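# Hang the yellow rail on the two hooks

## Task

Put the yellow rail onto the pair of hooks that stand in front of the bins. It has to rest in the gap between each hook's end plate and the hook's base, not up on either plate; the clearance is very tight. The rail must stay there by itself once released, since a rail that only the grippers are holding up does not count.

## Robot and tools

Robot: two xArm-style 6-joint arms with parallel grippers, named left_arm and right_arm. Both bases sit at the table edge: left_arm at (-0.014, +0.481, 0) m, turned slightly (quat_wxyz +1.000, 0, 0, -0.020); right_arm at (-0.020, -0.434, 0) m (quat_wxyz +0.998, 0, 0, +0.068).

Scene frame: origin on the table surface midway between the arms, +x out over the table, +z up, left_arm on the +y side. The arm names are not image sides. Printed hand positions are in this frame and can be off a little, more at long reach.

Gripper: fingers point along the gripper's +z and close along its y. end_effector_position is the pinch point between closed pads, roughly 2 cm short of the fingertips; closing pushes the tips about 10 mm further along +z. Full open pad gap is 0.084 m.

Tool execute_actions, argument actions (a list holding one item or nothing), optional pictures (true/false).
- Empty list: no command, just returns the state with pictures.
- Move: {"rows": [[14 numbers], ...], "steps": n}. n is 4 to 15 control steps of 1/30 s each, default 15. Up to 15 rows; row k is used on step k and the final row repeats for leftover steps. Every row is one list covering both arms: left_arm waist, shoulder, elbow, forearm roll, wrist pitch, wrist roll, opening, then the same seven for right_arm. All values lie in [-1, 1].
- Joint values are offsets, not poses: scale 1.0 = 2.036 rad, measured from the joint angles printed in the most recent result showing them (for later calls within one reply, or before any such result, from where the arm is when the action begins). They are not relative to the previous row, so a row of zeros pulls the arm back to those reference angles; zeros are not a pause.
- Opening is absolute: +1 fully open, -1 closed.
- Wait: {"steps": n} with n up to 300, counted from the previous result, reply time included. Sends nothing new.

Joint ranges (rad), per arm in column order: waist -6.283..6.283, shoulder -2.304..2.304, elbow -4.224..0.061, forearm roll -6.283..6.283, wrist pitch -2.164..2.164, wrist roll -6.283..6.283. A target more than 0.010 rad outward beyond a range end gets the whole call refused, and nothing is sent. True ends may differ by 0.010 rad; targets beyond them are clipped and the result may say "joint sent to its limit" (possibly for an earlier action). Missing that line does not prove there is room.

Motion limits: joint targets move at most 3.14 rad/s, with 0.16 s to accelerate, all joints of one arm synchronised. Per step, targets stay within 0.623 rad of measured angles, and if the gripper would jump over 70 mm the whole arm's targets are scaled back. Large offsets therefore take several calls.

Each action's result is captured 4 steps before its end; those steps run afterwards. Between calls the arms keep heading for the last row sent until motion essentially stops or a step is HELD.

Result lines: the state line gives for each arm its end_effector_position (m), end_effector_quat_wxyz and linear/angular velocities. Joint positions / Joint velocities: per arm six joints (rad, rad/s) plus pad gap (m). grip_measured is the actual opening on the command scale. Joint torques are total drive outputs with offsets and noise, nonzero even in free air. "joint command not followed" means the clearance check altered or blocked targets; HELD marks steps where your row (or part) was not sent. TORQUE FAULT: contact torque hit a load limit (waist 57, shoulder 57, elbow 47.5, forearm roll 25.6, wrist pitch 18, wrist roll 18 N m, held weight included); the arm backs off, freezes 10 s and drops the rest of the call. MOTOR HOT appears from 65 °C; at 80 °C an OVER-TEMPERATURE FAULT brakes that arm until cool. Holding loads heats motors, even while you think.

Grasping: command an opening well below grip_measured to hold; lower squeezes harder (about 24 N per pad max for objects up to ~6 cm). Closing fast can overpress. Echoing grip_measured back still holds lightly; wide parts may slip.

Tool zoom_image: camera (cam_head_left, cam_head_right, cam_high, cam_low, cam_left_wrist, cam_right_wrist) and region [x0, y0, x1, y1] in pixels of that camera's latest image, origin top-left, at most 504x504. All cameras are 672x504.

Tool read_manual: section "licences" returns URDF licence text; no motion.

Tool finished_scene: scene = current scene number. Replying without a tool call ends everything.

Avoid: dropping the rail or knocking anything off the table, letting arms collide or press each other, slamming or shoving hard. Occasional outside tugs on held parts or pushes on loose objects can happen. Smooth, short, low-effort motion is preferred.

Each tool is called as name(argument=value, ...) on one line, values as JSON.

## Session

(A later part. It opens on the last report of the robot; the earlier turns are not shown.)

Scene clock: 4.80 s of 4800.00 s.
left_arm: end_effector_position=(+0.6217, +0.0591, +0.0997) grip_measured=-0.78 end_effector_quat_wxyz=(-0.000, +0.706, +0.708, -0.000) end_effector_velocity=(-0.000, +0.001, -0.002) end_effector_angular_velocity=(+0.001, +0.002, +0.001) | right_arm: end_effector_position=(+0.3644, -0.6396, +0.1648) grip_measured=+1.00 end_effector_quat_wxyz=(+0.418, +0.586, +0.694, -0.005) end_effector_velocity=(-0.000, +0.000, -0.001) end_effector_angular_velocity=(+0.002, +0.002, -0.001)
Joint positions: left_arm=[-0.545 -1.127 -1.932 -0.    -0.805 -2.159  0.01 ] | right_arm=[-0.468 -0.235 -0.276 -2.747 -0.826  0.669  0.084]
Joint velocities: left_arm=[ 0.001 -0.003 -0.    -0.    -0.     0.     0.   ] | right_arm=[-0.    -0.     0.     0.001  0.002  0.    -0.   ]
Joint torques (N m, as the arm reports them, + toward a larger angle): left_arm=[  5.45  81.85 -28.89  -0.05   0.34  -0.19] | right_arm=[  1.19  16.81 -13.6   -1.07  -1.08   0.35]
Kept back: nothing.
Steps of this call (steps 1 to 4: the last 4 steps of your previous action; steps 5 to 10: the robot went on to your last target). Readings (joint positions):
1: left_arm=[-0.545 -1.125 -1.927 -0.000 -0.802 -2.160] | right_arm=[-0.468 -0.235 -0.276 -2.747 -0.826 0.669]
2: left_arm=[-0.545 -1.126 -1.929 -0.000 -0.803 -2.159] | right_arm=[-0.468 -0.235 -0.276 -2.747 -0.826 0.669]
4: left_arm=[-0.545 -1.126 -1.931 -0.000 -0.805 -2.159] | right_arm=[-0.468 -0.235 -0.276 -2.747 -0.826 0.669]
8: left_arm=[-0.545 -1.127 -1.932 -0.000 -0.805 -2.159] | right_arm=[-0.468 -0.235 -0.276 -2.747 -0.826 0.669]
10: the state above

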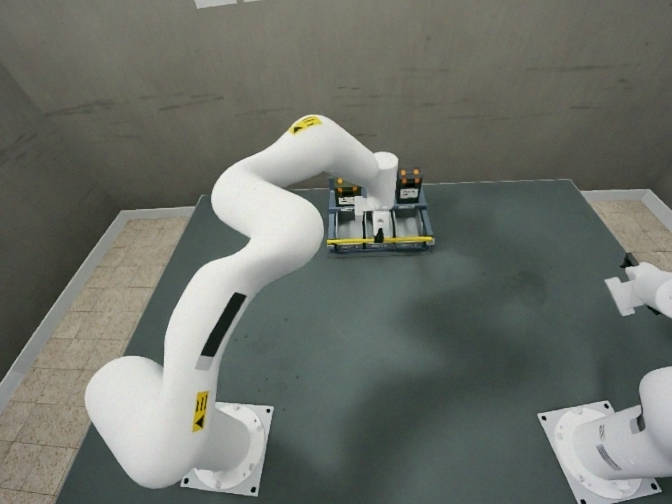

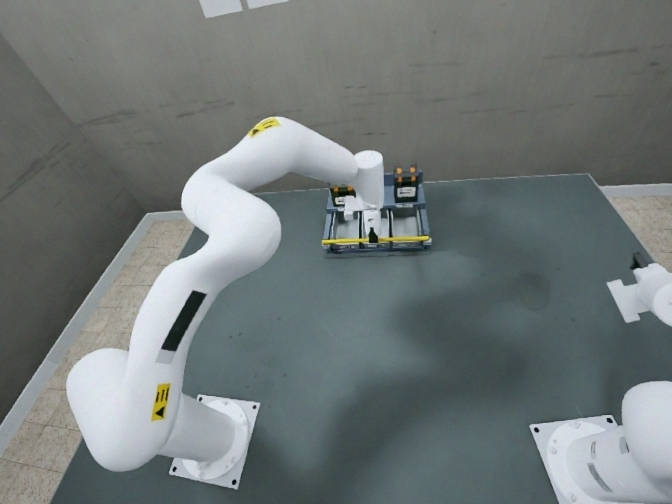

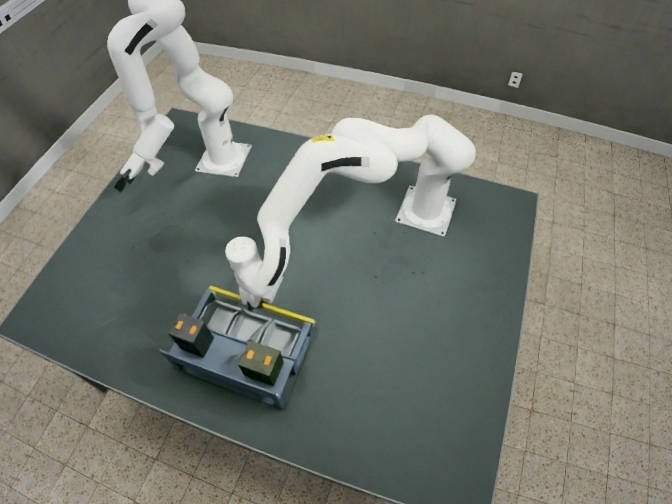

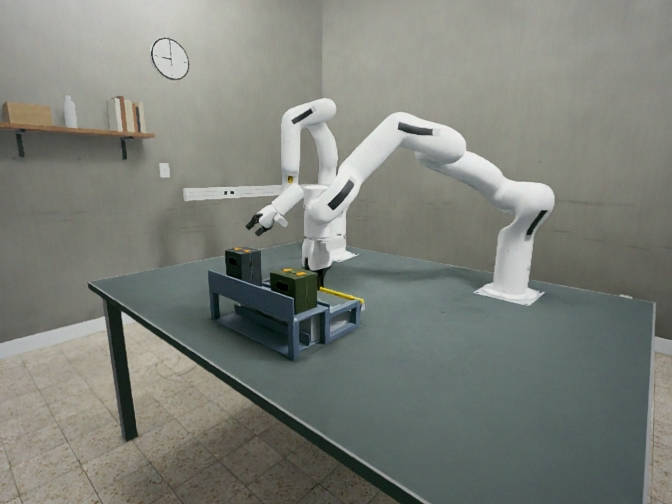

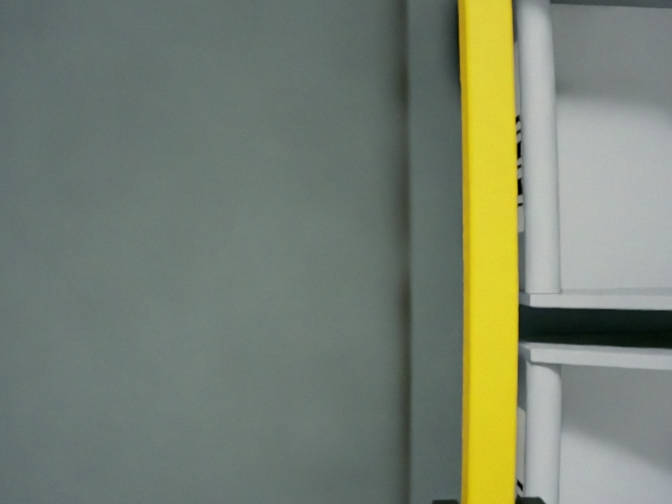

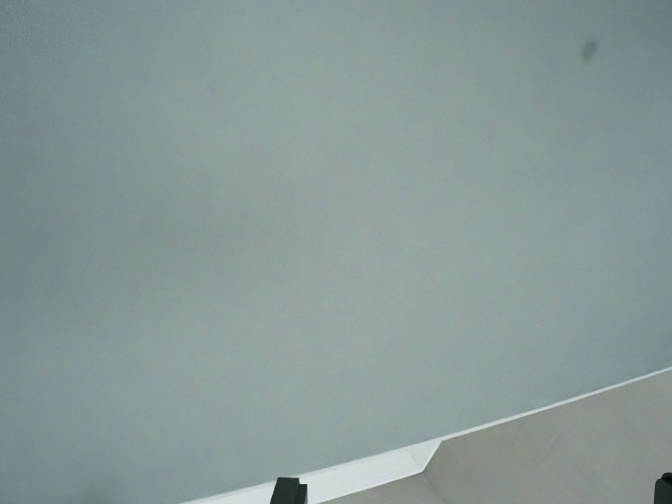

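execute_actions(actions=[{"rows":[[-0.003,-0.007,-0.0057,0,0.0012,-0.003,-1,0,0,0,0,0,0,1]]}], pictures=true)

zoom_image(camera="cam_head_left", region=[315,228,355,258])

zoom_image(camera="cam_head_right", region=[405,225,445,255])

zoom_image(camera="cam_low", region=[330,280,390,330])

Scene clock: 5.40 s of 4800.00 s.
left_arm: end_effector_position=(+0.6207, +0.0542, +0.0937) grip_measured=-0.78 end_effector_quat_wxyz=(-0.000, +0.706, +0.708, -0.000) end_effector_velocity=(-0.000, +0.000, -0.000) end_effector_angular_velocity=(+0.000, +0.002, +0.001) | right_arm: end_effector_position=(+0.3644, -0.6396, +0.1648) grip_measured=+1.00 end_effector_quat_wxyz=(+0.418, +0.586, +0.694, -0.005) end_effector_velocity=(+0.000, +0.000, +0.000) end_effector_angular_velocity=(-0.001, -0.001, +0.001)
Joint positions: left_arm=[-0.551 -1.141 -1.943 -0.    -0.803 -2.165  0.01 ] | right_arm=[-0.468 -0.235 -0.276 -2.747 -0.826  0.669  0.084]
Joint velocities: left_arm=[ 0.    -0.     0.001 -0.001 -0.001  0.001 -0.   ] | right_arm=[ 0.     0.     0.    -0.001 -0.002  0.    -0.   ]
Joint torques (N m, as the arm reports them, + toward a larger angle): left_arm=[  4.05  84.13 -27.77  -0.31   0.49   0.08] | right_arm=[  0.8   16.76 -13.57  -1.18  -1.01   0.32]
Steps of this call (steps 1 to 7: the robot went on to your last target; steps 8 to 18: the first 11 steps of this action). Readings (joint positions):
8: left_arm=[-0.545 -1.128 -1.933 -0.000 -0.805 -2.159] | right_arm=[-0.468 -0.235 -0.276 -2.747 -0.826 0.669]
9: left_arm=[-0.546 -1.130 -1.936 -0.000 -0.804 -2.161] | right_arm=[-0.468 -0.235 -0.276 -2.747 -0.826 0.669]
11: left_arm=[-0.550 -1.138 -1.941 -0.000 -0.803 -2.163] | right_arm=[-0.468 -0.235 -0.276 -2.747 -0.826 0.669]
15: left_arm=[-0.551 -1.141 -1.943 -0.000 -0.802 -2.165] | right_arm=[-0.468 -0.235 -0.276 -2.747 -0.826 0.669]
18: the state above

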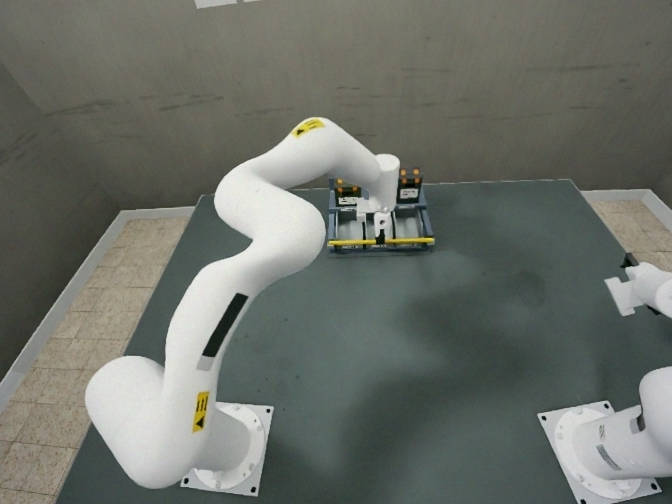

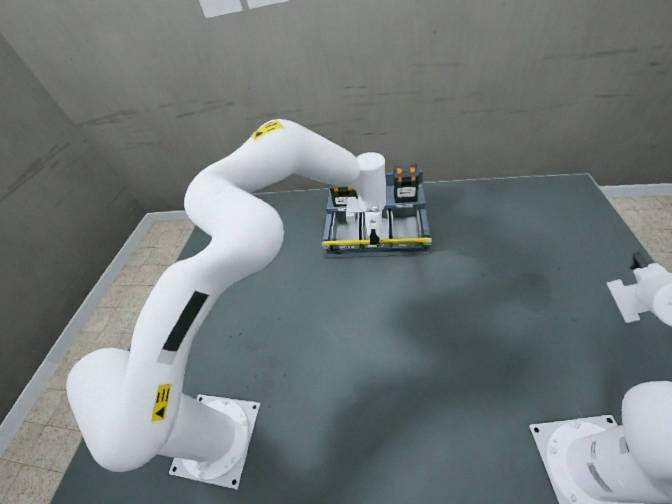

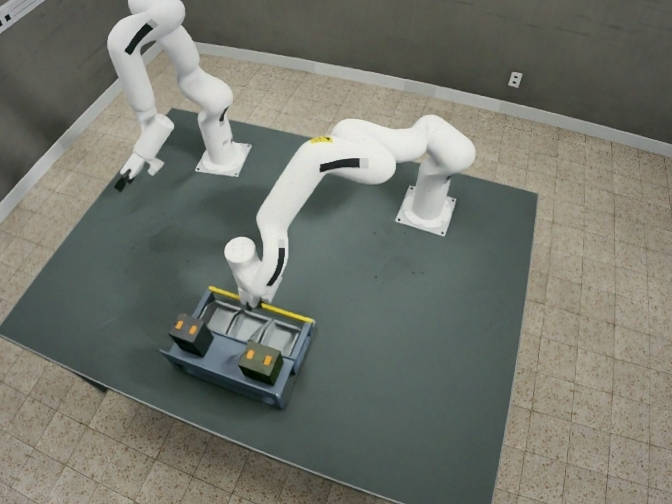

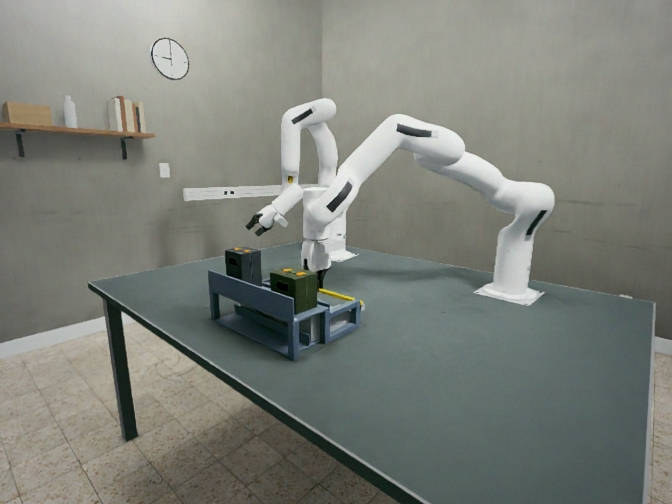

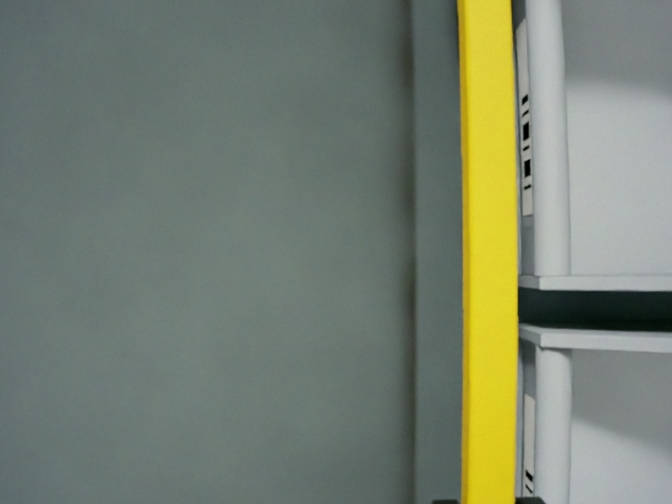

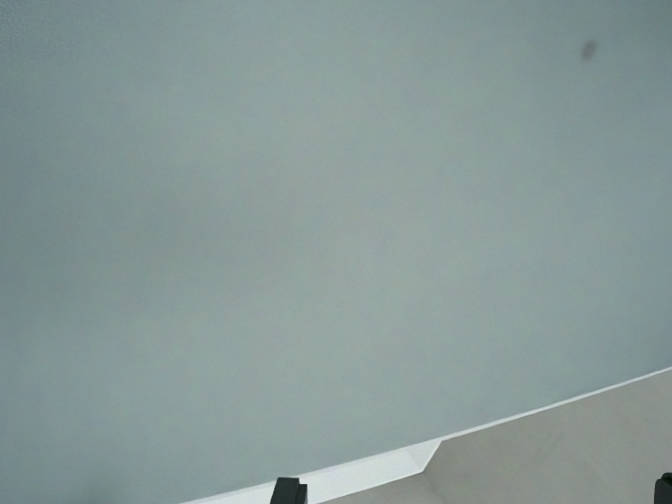

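Region (315, 228, 355, 258) of cam_head_left's 672x504 image, scaled by 12.600, with more detail than that image has; it fills the top 378 rows of this view, and the rest is white.

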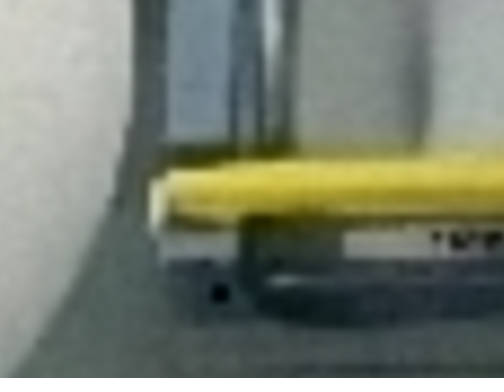

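Region (405, 225, 445, 255) of cam_head_right's 672x504 image, scaled by 12.600, with more detail than that image has; it fills the top 378 rows of this view, and the rest is white.

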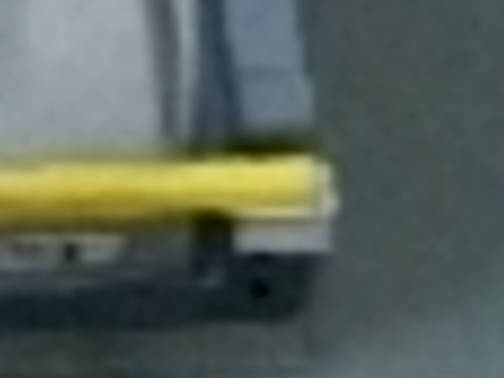

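Region (330, 280, 390, 330) of cam_low's 672x504 image, scaled by 8.400, with more detail than that image has.

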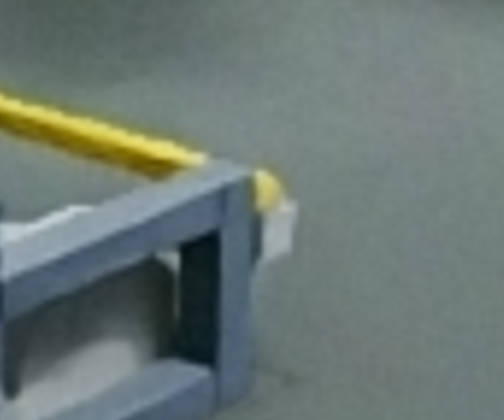

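execute_actions(actions=[{"rows":[[0,-0.002,-0.0002,0,0.0018,0,-1,0,0,0,0,0,0,1],[0,-0.002,-0.0002,0,0.0018,0,-1,0,0,0,0,0,0,1],[0,-0.0042,-0.0005,0,0.0036,0,-1,0,0,0,0,0,0,1]]}], pictures=true)

zoom_image(camera="cam_head_left", region=[315,228,355,258])

zoom_image(camera="cam_head_right", region=[405,225,445,255])

Scene clock: 5.90 s of 4800.00 s.
left_arm: end_effector_position=(+0.6209, +0.0541, +0.0879) grip_measured=-0.78 end_effector_quat_wxyz=(+0.000, +0.706, +0.708, -0.000) end_effector_velocity=(-0.001, +0.001, -0.001) end_effector_angular_velocity=(+0.001, +0.003, +0.001) | right_arm: end_effector_position=(+0.3644, -0.6396, +0.1648) grip_measured=+1.00 end_effector_quat_wxyz=(+0.418, +0.586, +0.694, -0.005) end_effector_velocity=(-0.000, +0.000, -0.000) end_effector_angular_velocity=(+0.001, +0.001, +0.000)
Joint positions: left_arm=[-0.551 -1.149 -1.945 -0.    -0.795 -2.165  0.01 ] | right_arm=[-0.468 -0.235 -0.276 -2.747 -0.826  0.669  0.084]
Joint velocities: left_arm=[ 0.001 -0.001  0.001 -0.001 -0.    -0.     0.   ] | right_arm=[ 0.     0.     0.    -0.001  0.001  0.001 -0.   ]
Joint torques (N m, as the arm reports them, + toward a larger angle): left_arm=[  1.41  80.57 -25.51  -0.72  -0.47  -0.09] | right_arm=[  0.27  16.76 -13.64  -0.99  -0.93   0.23]
Steps of this call (steps 1 to 4: the last 4 steps of your previous action; steps 5 to 15: the first 11 steps of this action). Readings (joint positions):
5: left_arm=[-0.551 -1.141 -1.944 -0.000 -0.802 -2.165] | right_arm=[-0.468 -0.235 -0.276 -2.747 -0.826 0.669]
6: left_arm=[-0.551 -1.142 -1.944 -0.000 -0.801 -2.165] | right_arm=[-0.468 -0.235 -0.276 -2.747 -0.826 0.669]
8: left_arm=[-0.551 -1.145 -1.944 -0.000 -0.799 -2.165] | right_arm=[-0.468 -0.235 -0.276 -2.747 -0.826 0.669]
12: left_arm=[-0.551 -1.149 -1.945 -0.000 -0.795 -2.165] | right_arm=[-0.468 -0.235 -0.276 -2.747 -0.826 0.669]
15: the state above

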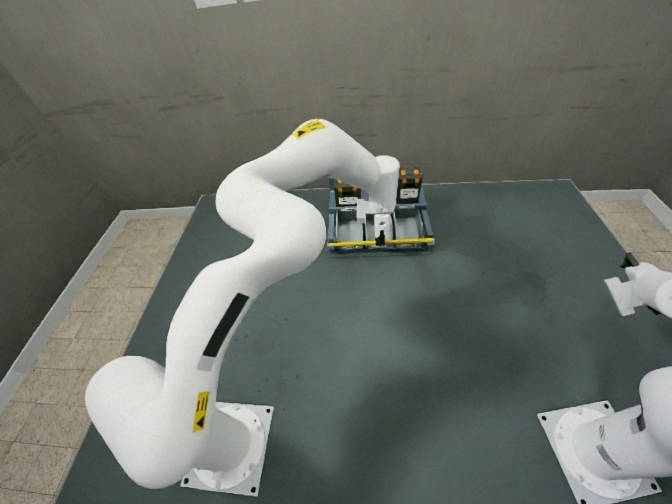

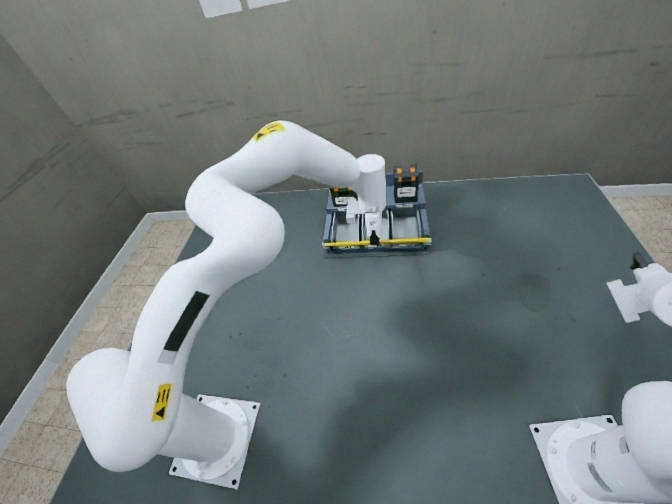

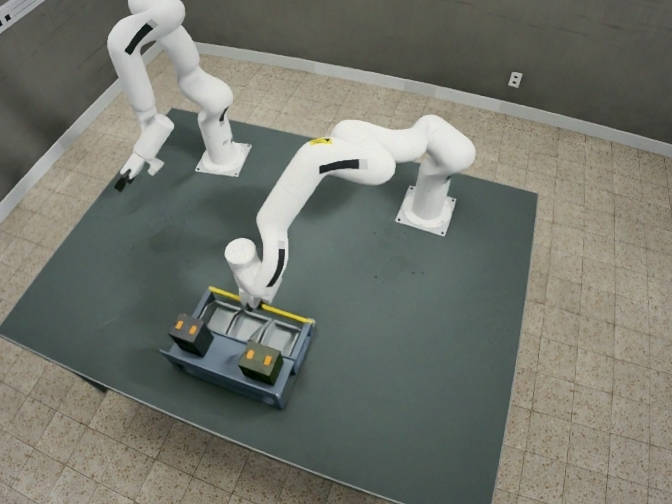

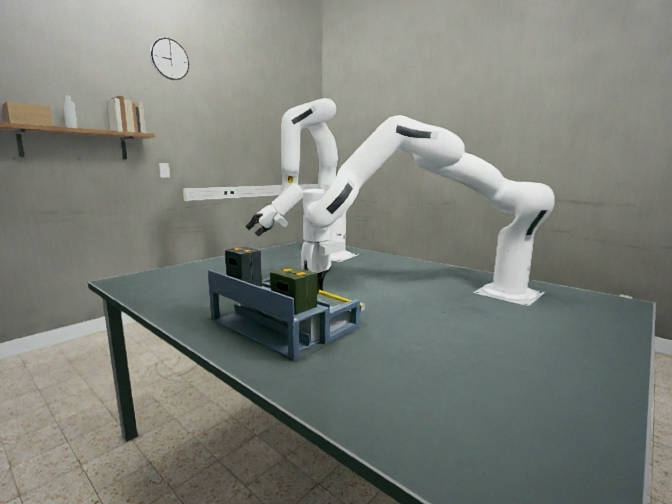

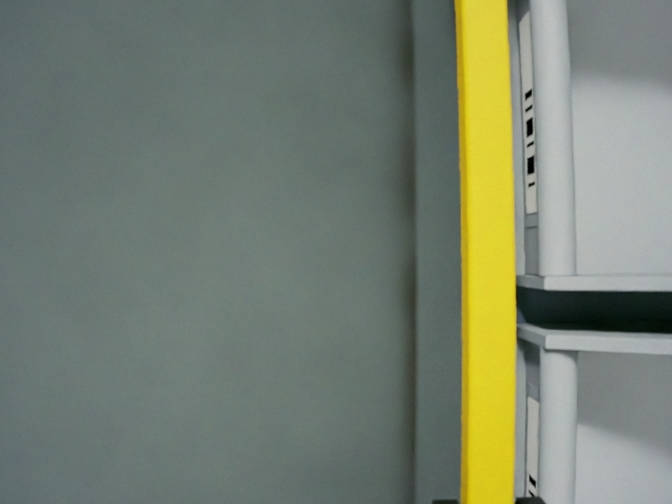

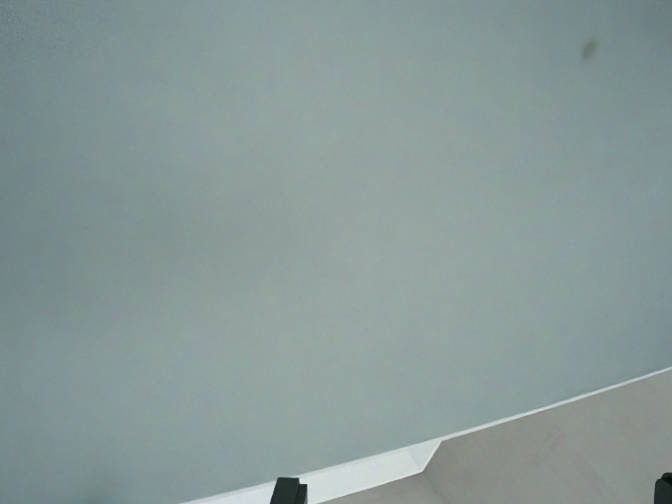

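Region (315, 228, 355, 258) of cam_head_left's 672x504 image, scaled by 12.600, with more detail than that image has; it fills the top 378 rows of this view, and the rest is white.

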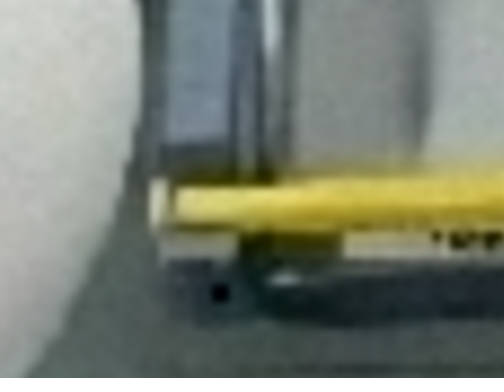

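Region (405, 225, 445, 255) of cam_head_right's 672x504 image, scaled by 12.600, with more detail than that image has; it fills the top 378 rows of this view, and the rest is white.

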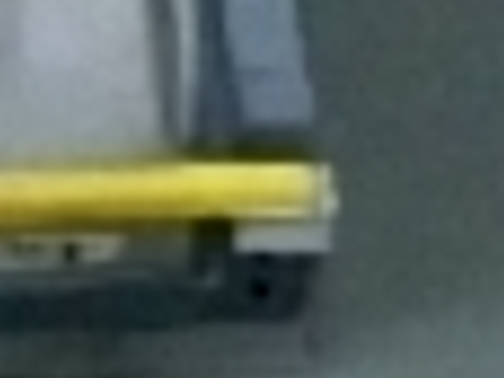

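Same again: +y 2 mm, then down.

execute_actions(actions=[{"rows":[[0.0013,0.0017,0.0031,0,0.0014,0.0013,-1,0,0,0,0,0,0,1],[0.0013,0.0017,0.0031,0,0.0014,0.0013,-1,0,0,0,0,0,0,1],[0.0013,0.0017,0.0031,0,0.0014,0.0013,-1,0,0,0,0,0,0,1],[0.0013,0.0017,0.0031,0,0.0014,0.0013,-1,0,0,0,0,0,0,1],[0.0013,0.0017,0.0031,0,0.0014,0.0013,-1,0,0,0,0,0,0,1],[0.0013,-0.0007,0.0028,0,0.0035,0.0013,-1,0,0,0,0,0,0,1]]}], pictures=true)

zoom_image(camera="cam_head_right", region=[405,225,445,255])

Scene clock: 6.47 s of 4800.00 s.
left_arm: end_effector_position=(+0.6214, +0.0563, +0.0853) grip_measured=-0.78 end_effector_quat_wxyz=(+0.001, +0.706, +0.708, +0.000) end_effector_velocity=(+0.001, +0.000, -0.004) end_effector_angular_velocity=(-0.001, -0.001, +0.002) | right_arm: end_effector_position=(+0.3644, -0.6396, +0.1648) grip_measured=+1.00 end_effector_quat_wxyz=(+0.418, +0.586, +0.694, -0.005) end_effector_velocity=(-0.000, -0.000, +0.000) end_effector_angular_velocity=(-0.001, +0.000, -0.001)
Joint positions: left_arm=[-0.548 -1.15  -1.94  -0.    -0.788 -2.163  0.01 ] | right_arm=[-0.468 -0.235 -0.276 -2.747 -0.826  0.669  0.084]
Joint velocities: left_arm=[ 0.001 -0.006 -0.003  0.     0.005 -0.001  0.   ] | right_arm=[ 0.     0.     0.     0.001 -0.    -0.001 -0.   ]
Joint torques (N m, as the arm reports them, + toward a larger angle): left_arm=[  3.31  75.84 -21.59   0.46  -0.63   0.07] | right_arm=[  0.29  17.25 -13.81  -1.08  -1.13   0.39]
Steps of this call (steps 1 to 4: the last 4 steps of your previous action; steps 5 to 6: the robot went on to your last target; steps 7 to 17: the first 11 steps of this action). Readings (joint positions):
7: left_arm=[-0.551 -1.149 -1.945 -0.000 -0.795 -2.165] | right_arm=[-0.468 -0.235 -0.276 -2.747 -0.826 0.669]
8: left_arm=[-0.551 -1.149 -1.943 -0.000 -0.793 -2.164] | right_arm=[-0.468 -0.235 -0.276 -2.747 -0.826 0.669]
10: left_arm=[-0.549 -1.147 -1.940 -0.000 -0.792 -2.163] | right_arm=[-0.468 -0.235 -0.276 -2.747 -0.826 0.669]
14: left_arm=[-0.549 -1.149 -1.939 -0.000 -0.790 -2.163] | right_arm=[-0.468 -0.235 -0.276 -2.747 -0.826 0.669]
17: the state above

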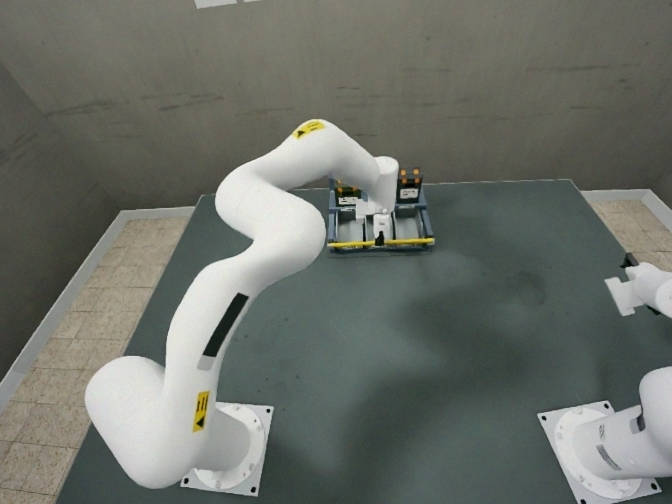

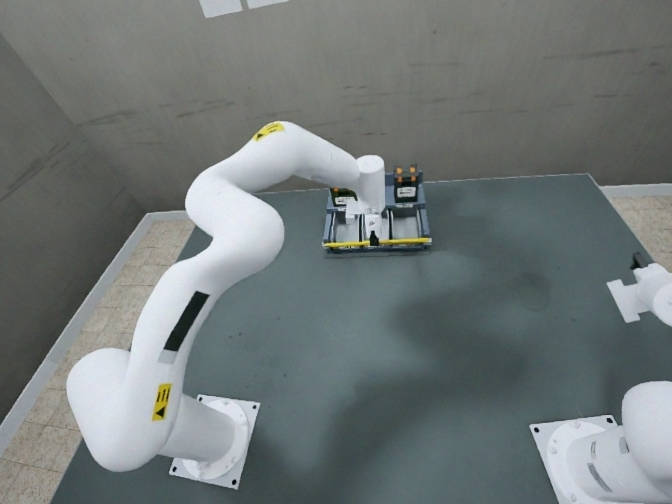

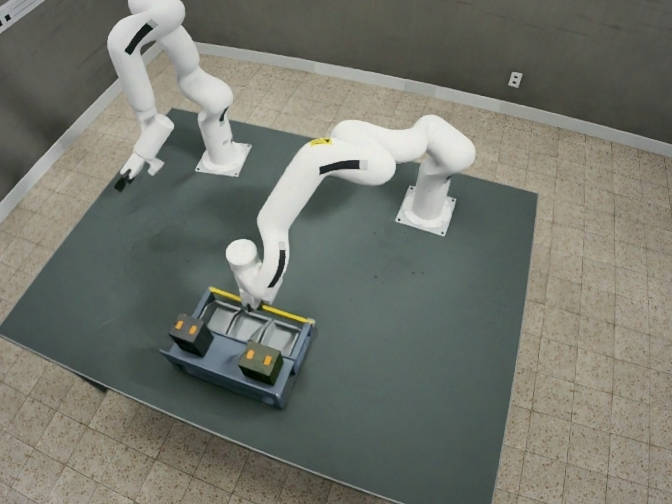

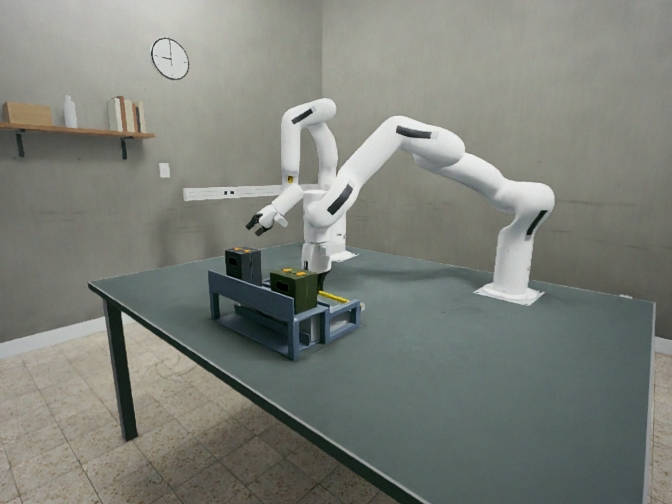

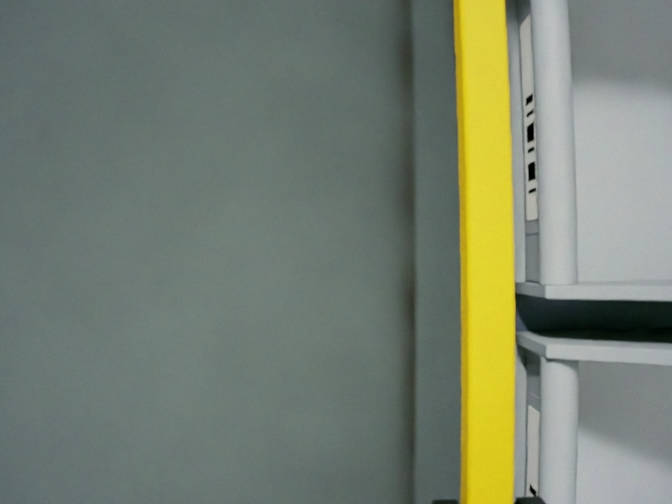

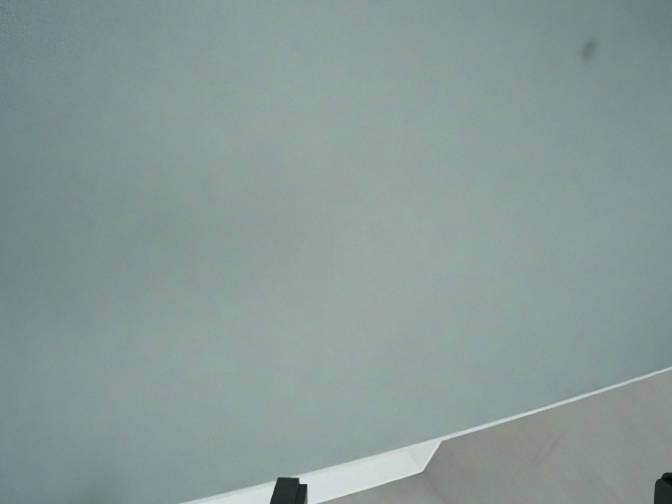

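Region (405, 225, 445, 255) of cam_head_right's 672x504 image, scaled by 12.600, with more detail than that image has; it fills the top 378 rows of this view, and the rest is white.

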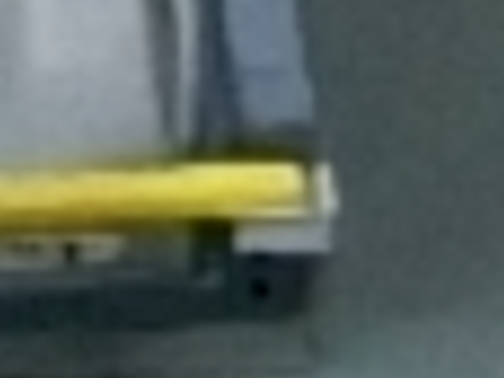

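Still caught; unload, slide further, lower.

execute_actions(actions=[{"rows":[[0.0005,0.0025,0.0015,0,-0.001,0.0005,-1,0,0,0,0,0,0,1],[0.0013,0.0035,0.0033,0,0,0.0013,-1,0,0,0,0,0,0,1],[0.0013,0.0035,0.0033,0,0,0.0013,-1,0,0,0,0,0,0,1],[0.0013,0.0035,0.0033,0,0,0.0013,-1,0,0,0,0,0,0,1],[0.0013,0.0035,0.0033,0,0,0.0013,-1,0,0,0,0,0,0,1],[0.0013,0.001,0.0031,0,0.002,0.0013,-1,0,0,0,0,0,0,1]]}], pictures=true)

zoom_image(camera="cam_head_right", region=[405,225,445,255])

zoom_image(camera="cam_head_left", region=[315,228,355,258])

Scene clock: 7.07 s of 4800.00 s.
left_arm: end_effector_position=(+0.6214, +0.0585, +0.0844) grip_measured=-0.78 end_effector_quat_wxyz=(+0.001, +0.706, +0.708, +0.000) end_effector_velocity=(+0.000, +0.002, -0.005) end_effector_angular_velocity=(+0.002, +0.002, +0.001) | right_arm: end_effector_position=(+0.3644, -0.6396, +0.1648) grip_measured=+1.00 end_effector_quat_wxyz=(+0.418, +0.586, +0.694, -0.005) end_effector_velocity=(-0.000, +0.000, -0.000) end_effector_angular_velocity=(+0.000, +0.001, +0.001)
Joint positions: left_arm=[-0.546 -1.148 -1.933 -0.    -0.784 -2.16   0.01 ] | right_arm=[-0.468 -0.235 -0.276 -2.747 -0.826  0.669  0.084]
Joint velocities: left_arm=[ 0.002 -0.007 -0.002  0.001  0.002 -0.001 -0.   ] | right_arm=[-0.    -0.     0.    -0.001  0.001 -0.     0.   ]
Joint torques (N m, as the arm reports them, + toward a larger angle): left_arm=[  9.01  79.29 -23.99   0.51  -0.82  -0.19] | right_arm=[  1.45  17.58 -14.21  -1.12  -1.05   0.25]
Steps of this call (steps 1 to 4: the last 4 steps of your previous action; steps 5 to 7: the robot went on to your last target; steps 8 to 18: the first 11 steps of this action). Readings (joint positions):
8: left_arm=[-0.548 -1.150 -1.939 -0.000 -0.787 -2.163] | right_arm=[-0.468 -0.235 -0.276 -2.747 -0.826 0.669]
9: left_arm=[-0.548 -1.149 -1.938 -0.000 -0.787 -2.162] | right_arm=[-0.468 -0.235 -0.276 -2.747 -0.826 0.669]
11: left_arm=[-0.547 -1.146 -1.934 -0.000 -0.788 -2.161] | right_arm=[-0.468 -0.235 -0.276 -2.747 -0.826 0.669]
15: left_arm=[-0.546 -1.146 -1.933 -0.001 -0.786 -2.160] | right_arm=[-0.468 -0.235 -0.276 -2.747 -0.826 0.669]
18: the state above

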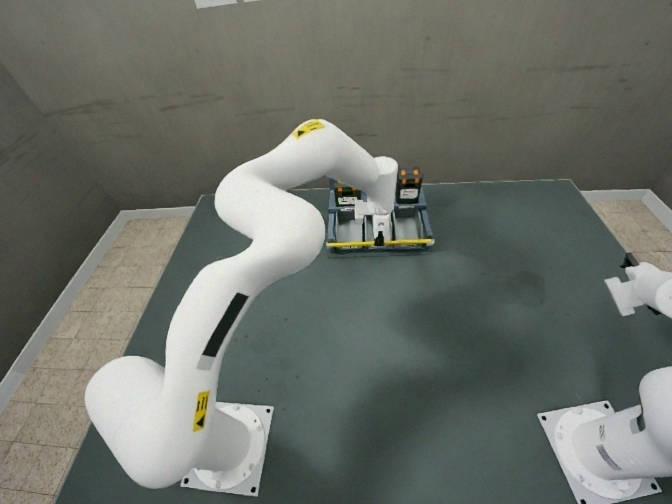

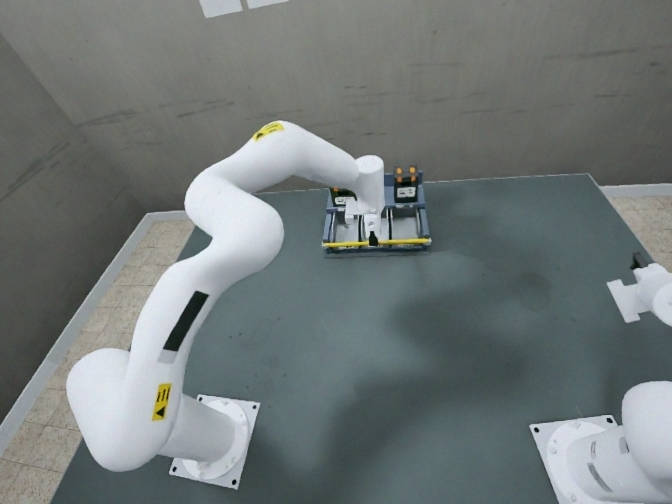

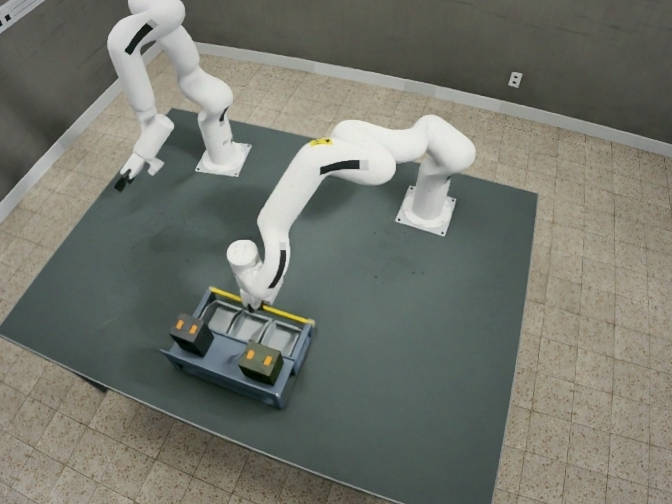

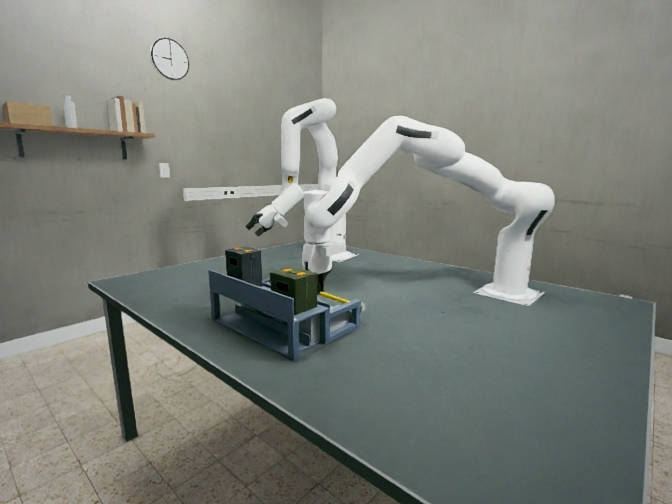

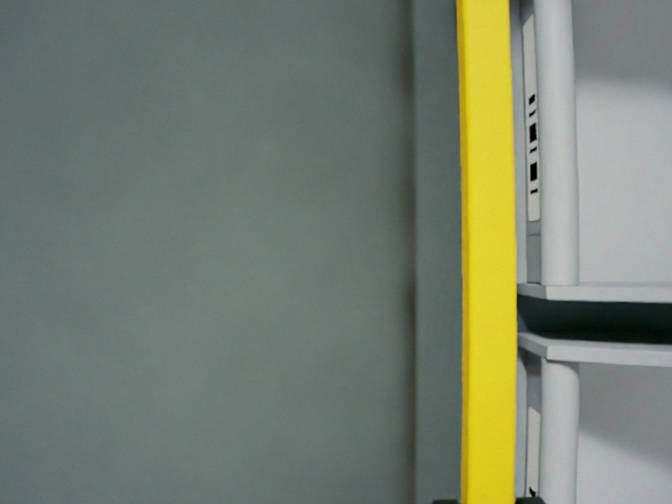

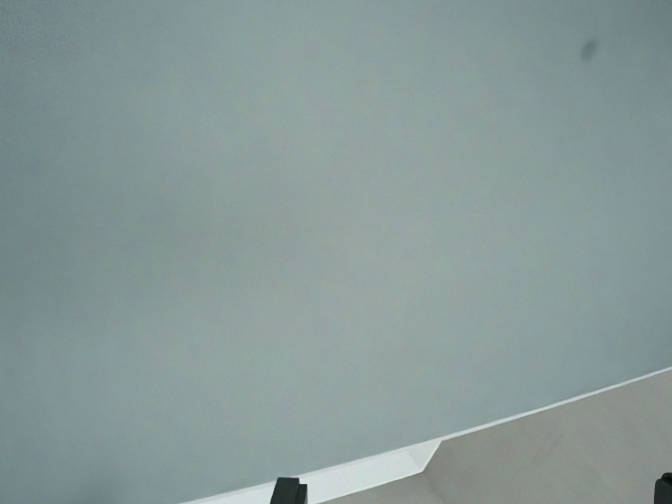

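Region (405, 225, 445, 255) of cam_head_right's 672x504 image, scaled by 12.600, with more detail than that image has; it fills the top 378 rows of this view, and the rest is white.

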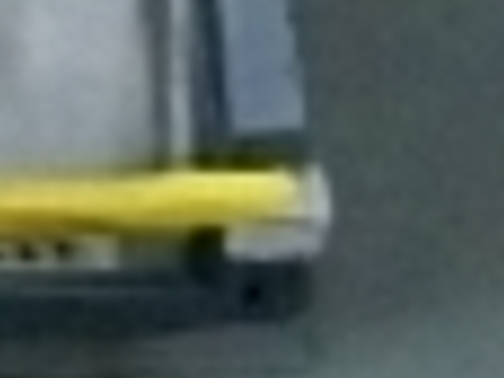

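Region (315, 228, 355, 258) of cam_head_left's 672x504 image, scaled by 12.600, with more detail than that image has; it fills the top 378 rows of this view, and the rest is white.

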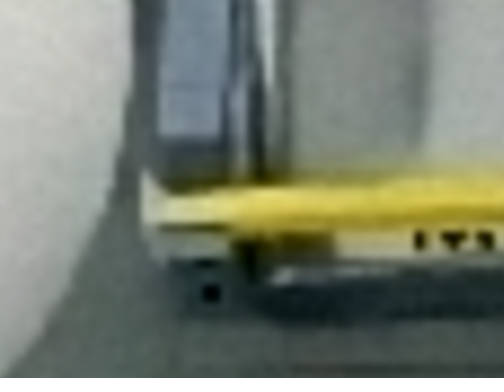

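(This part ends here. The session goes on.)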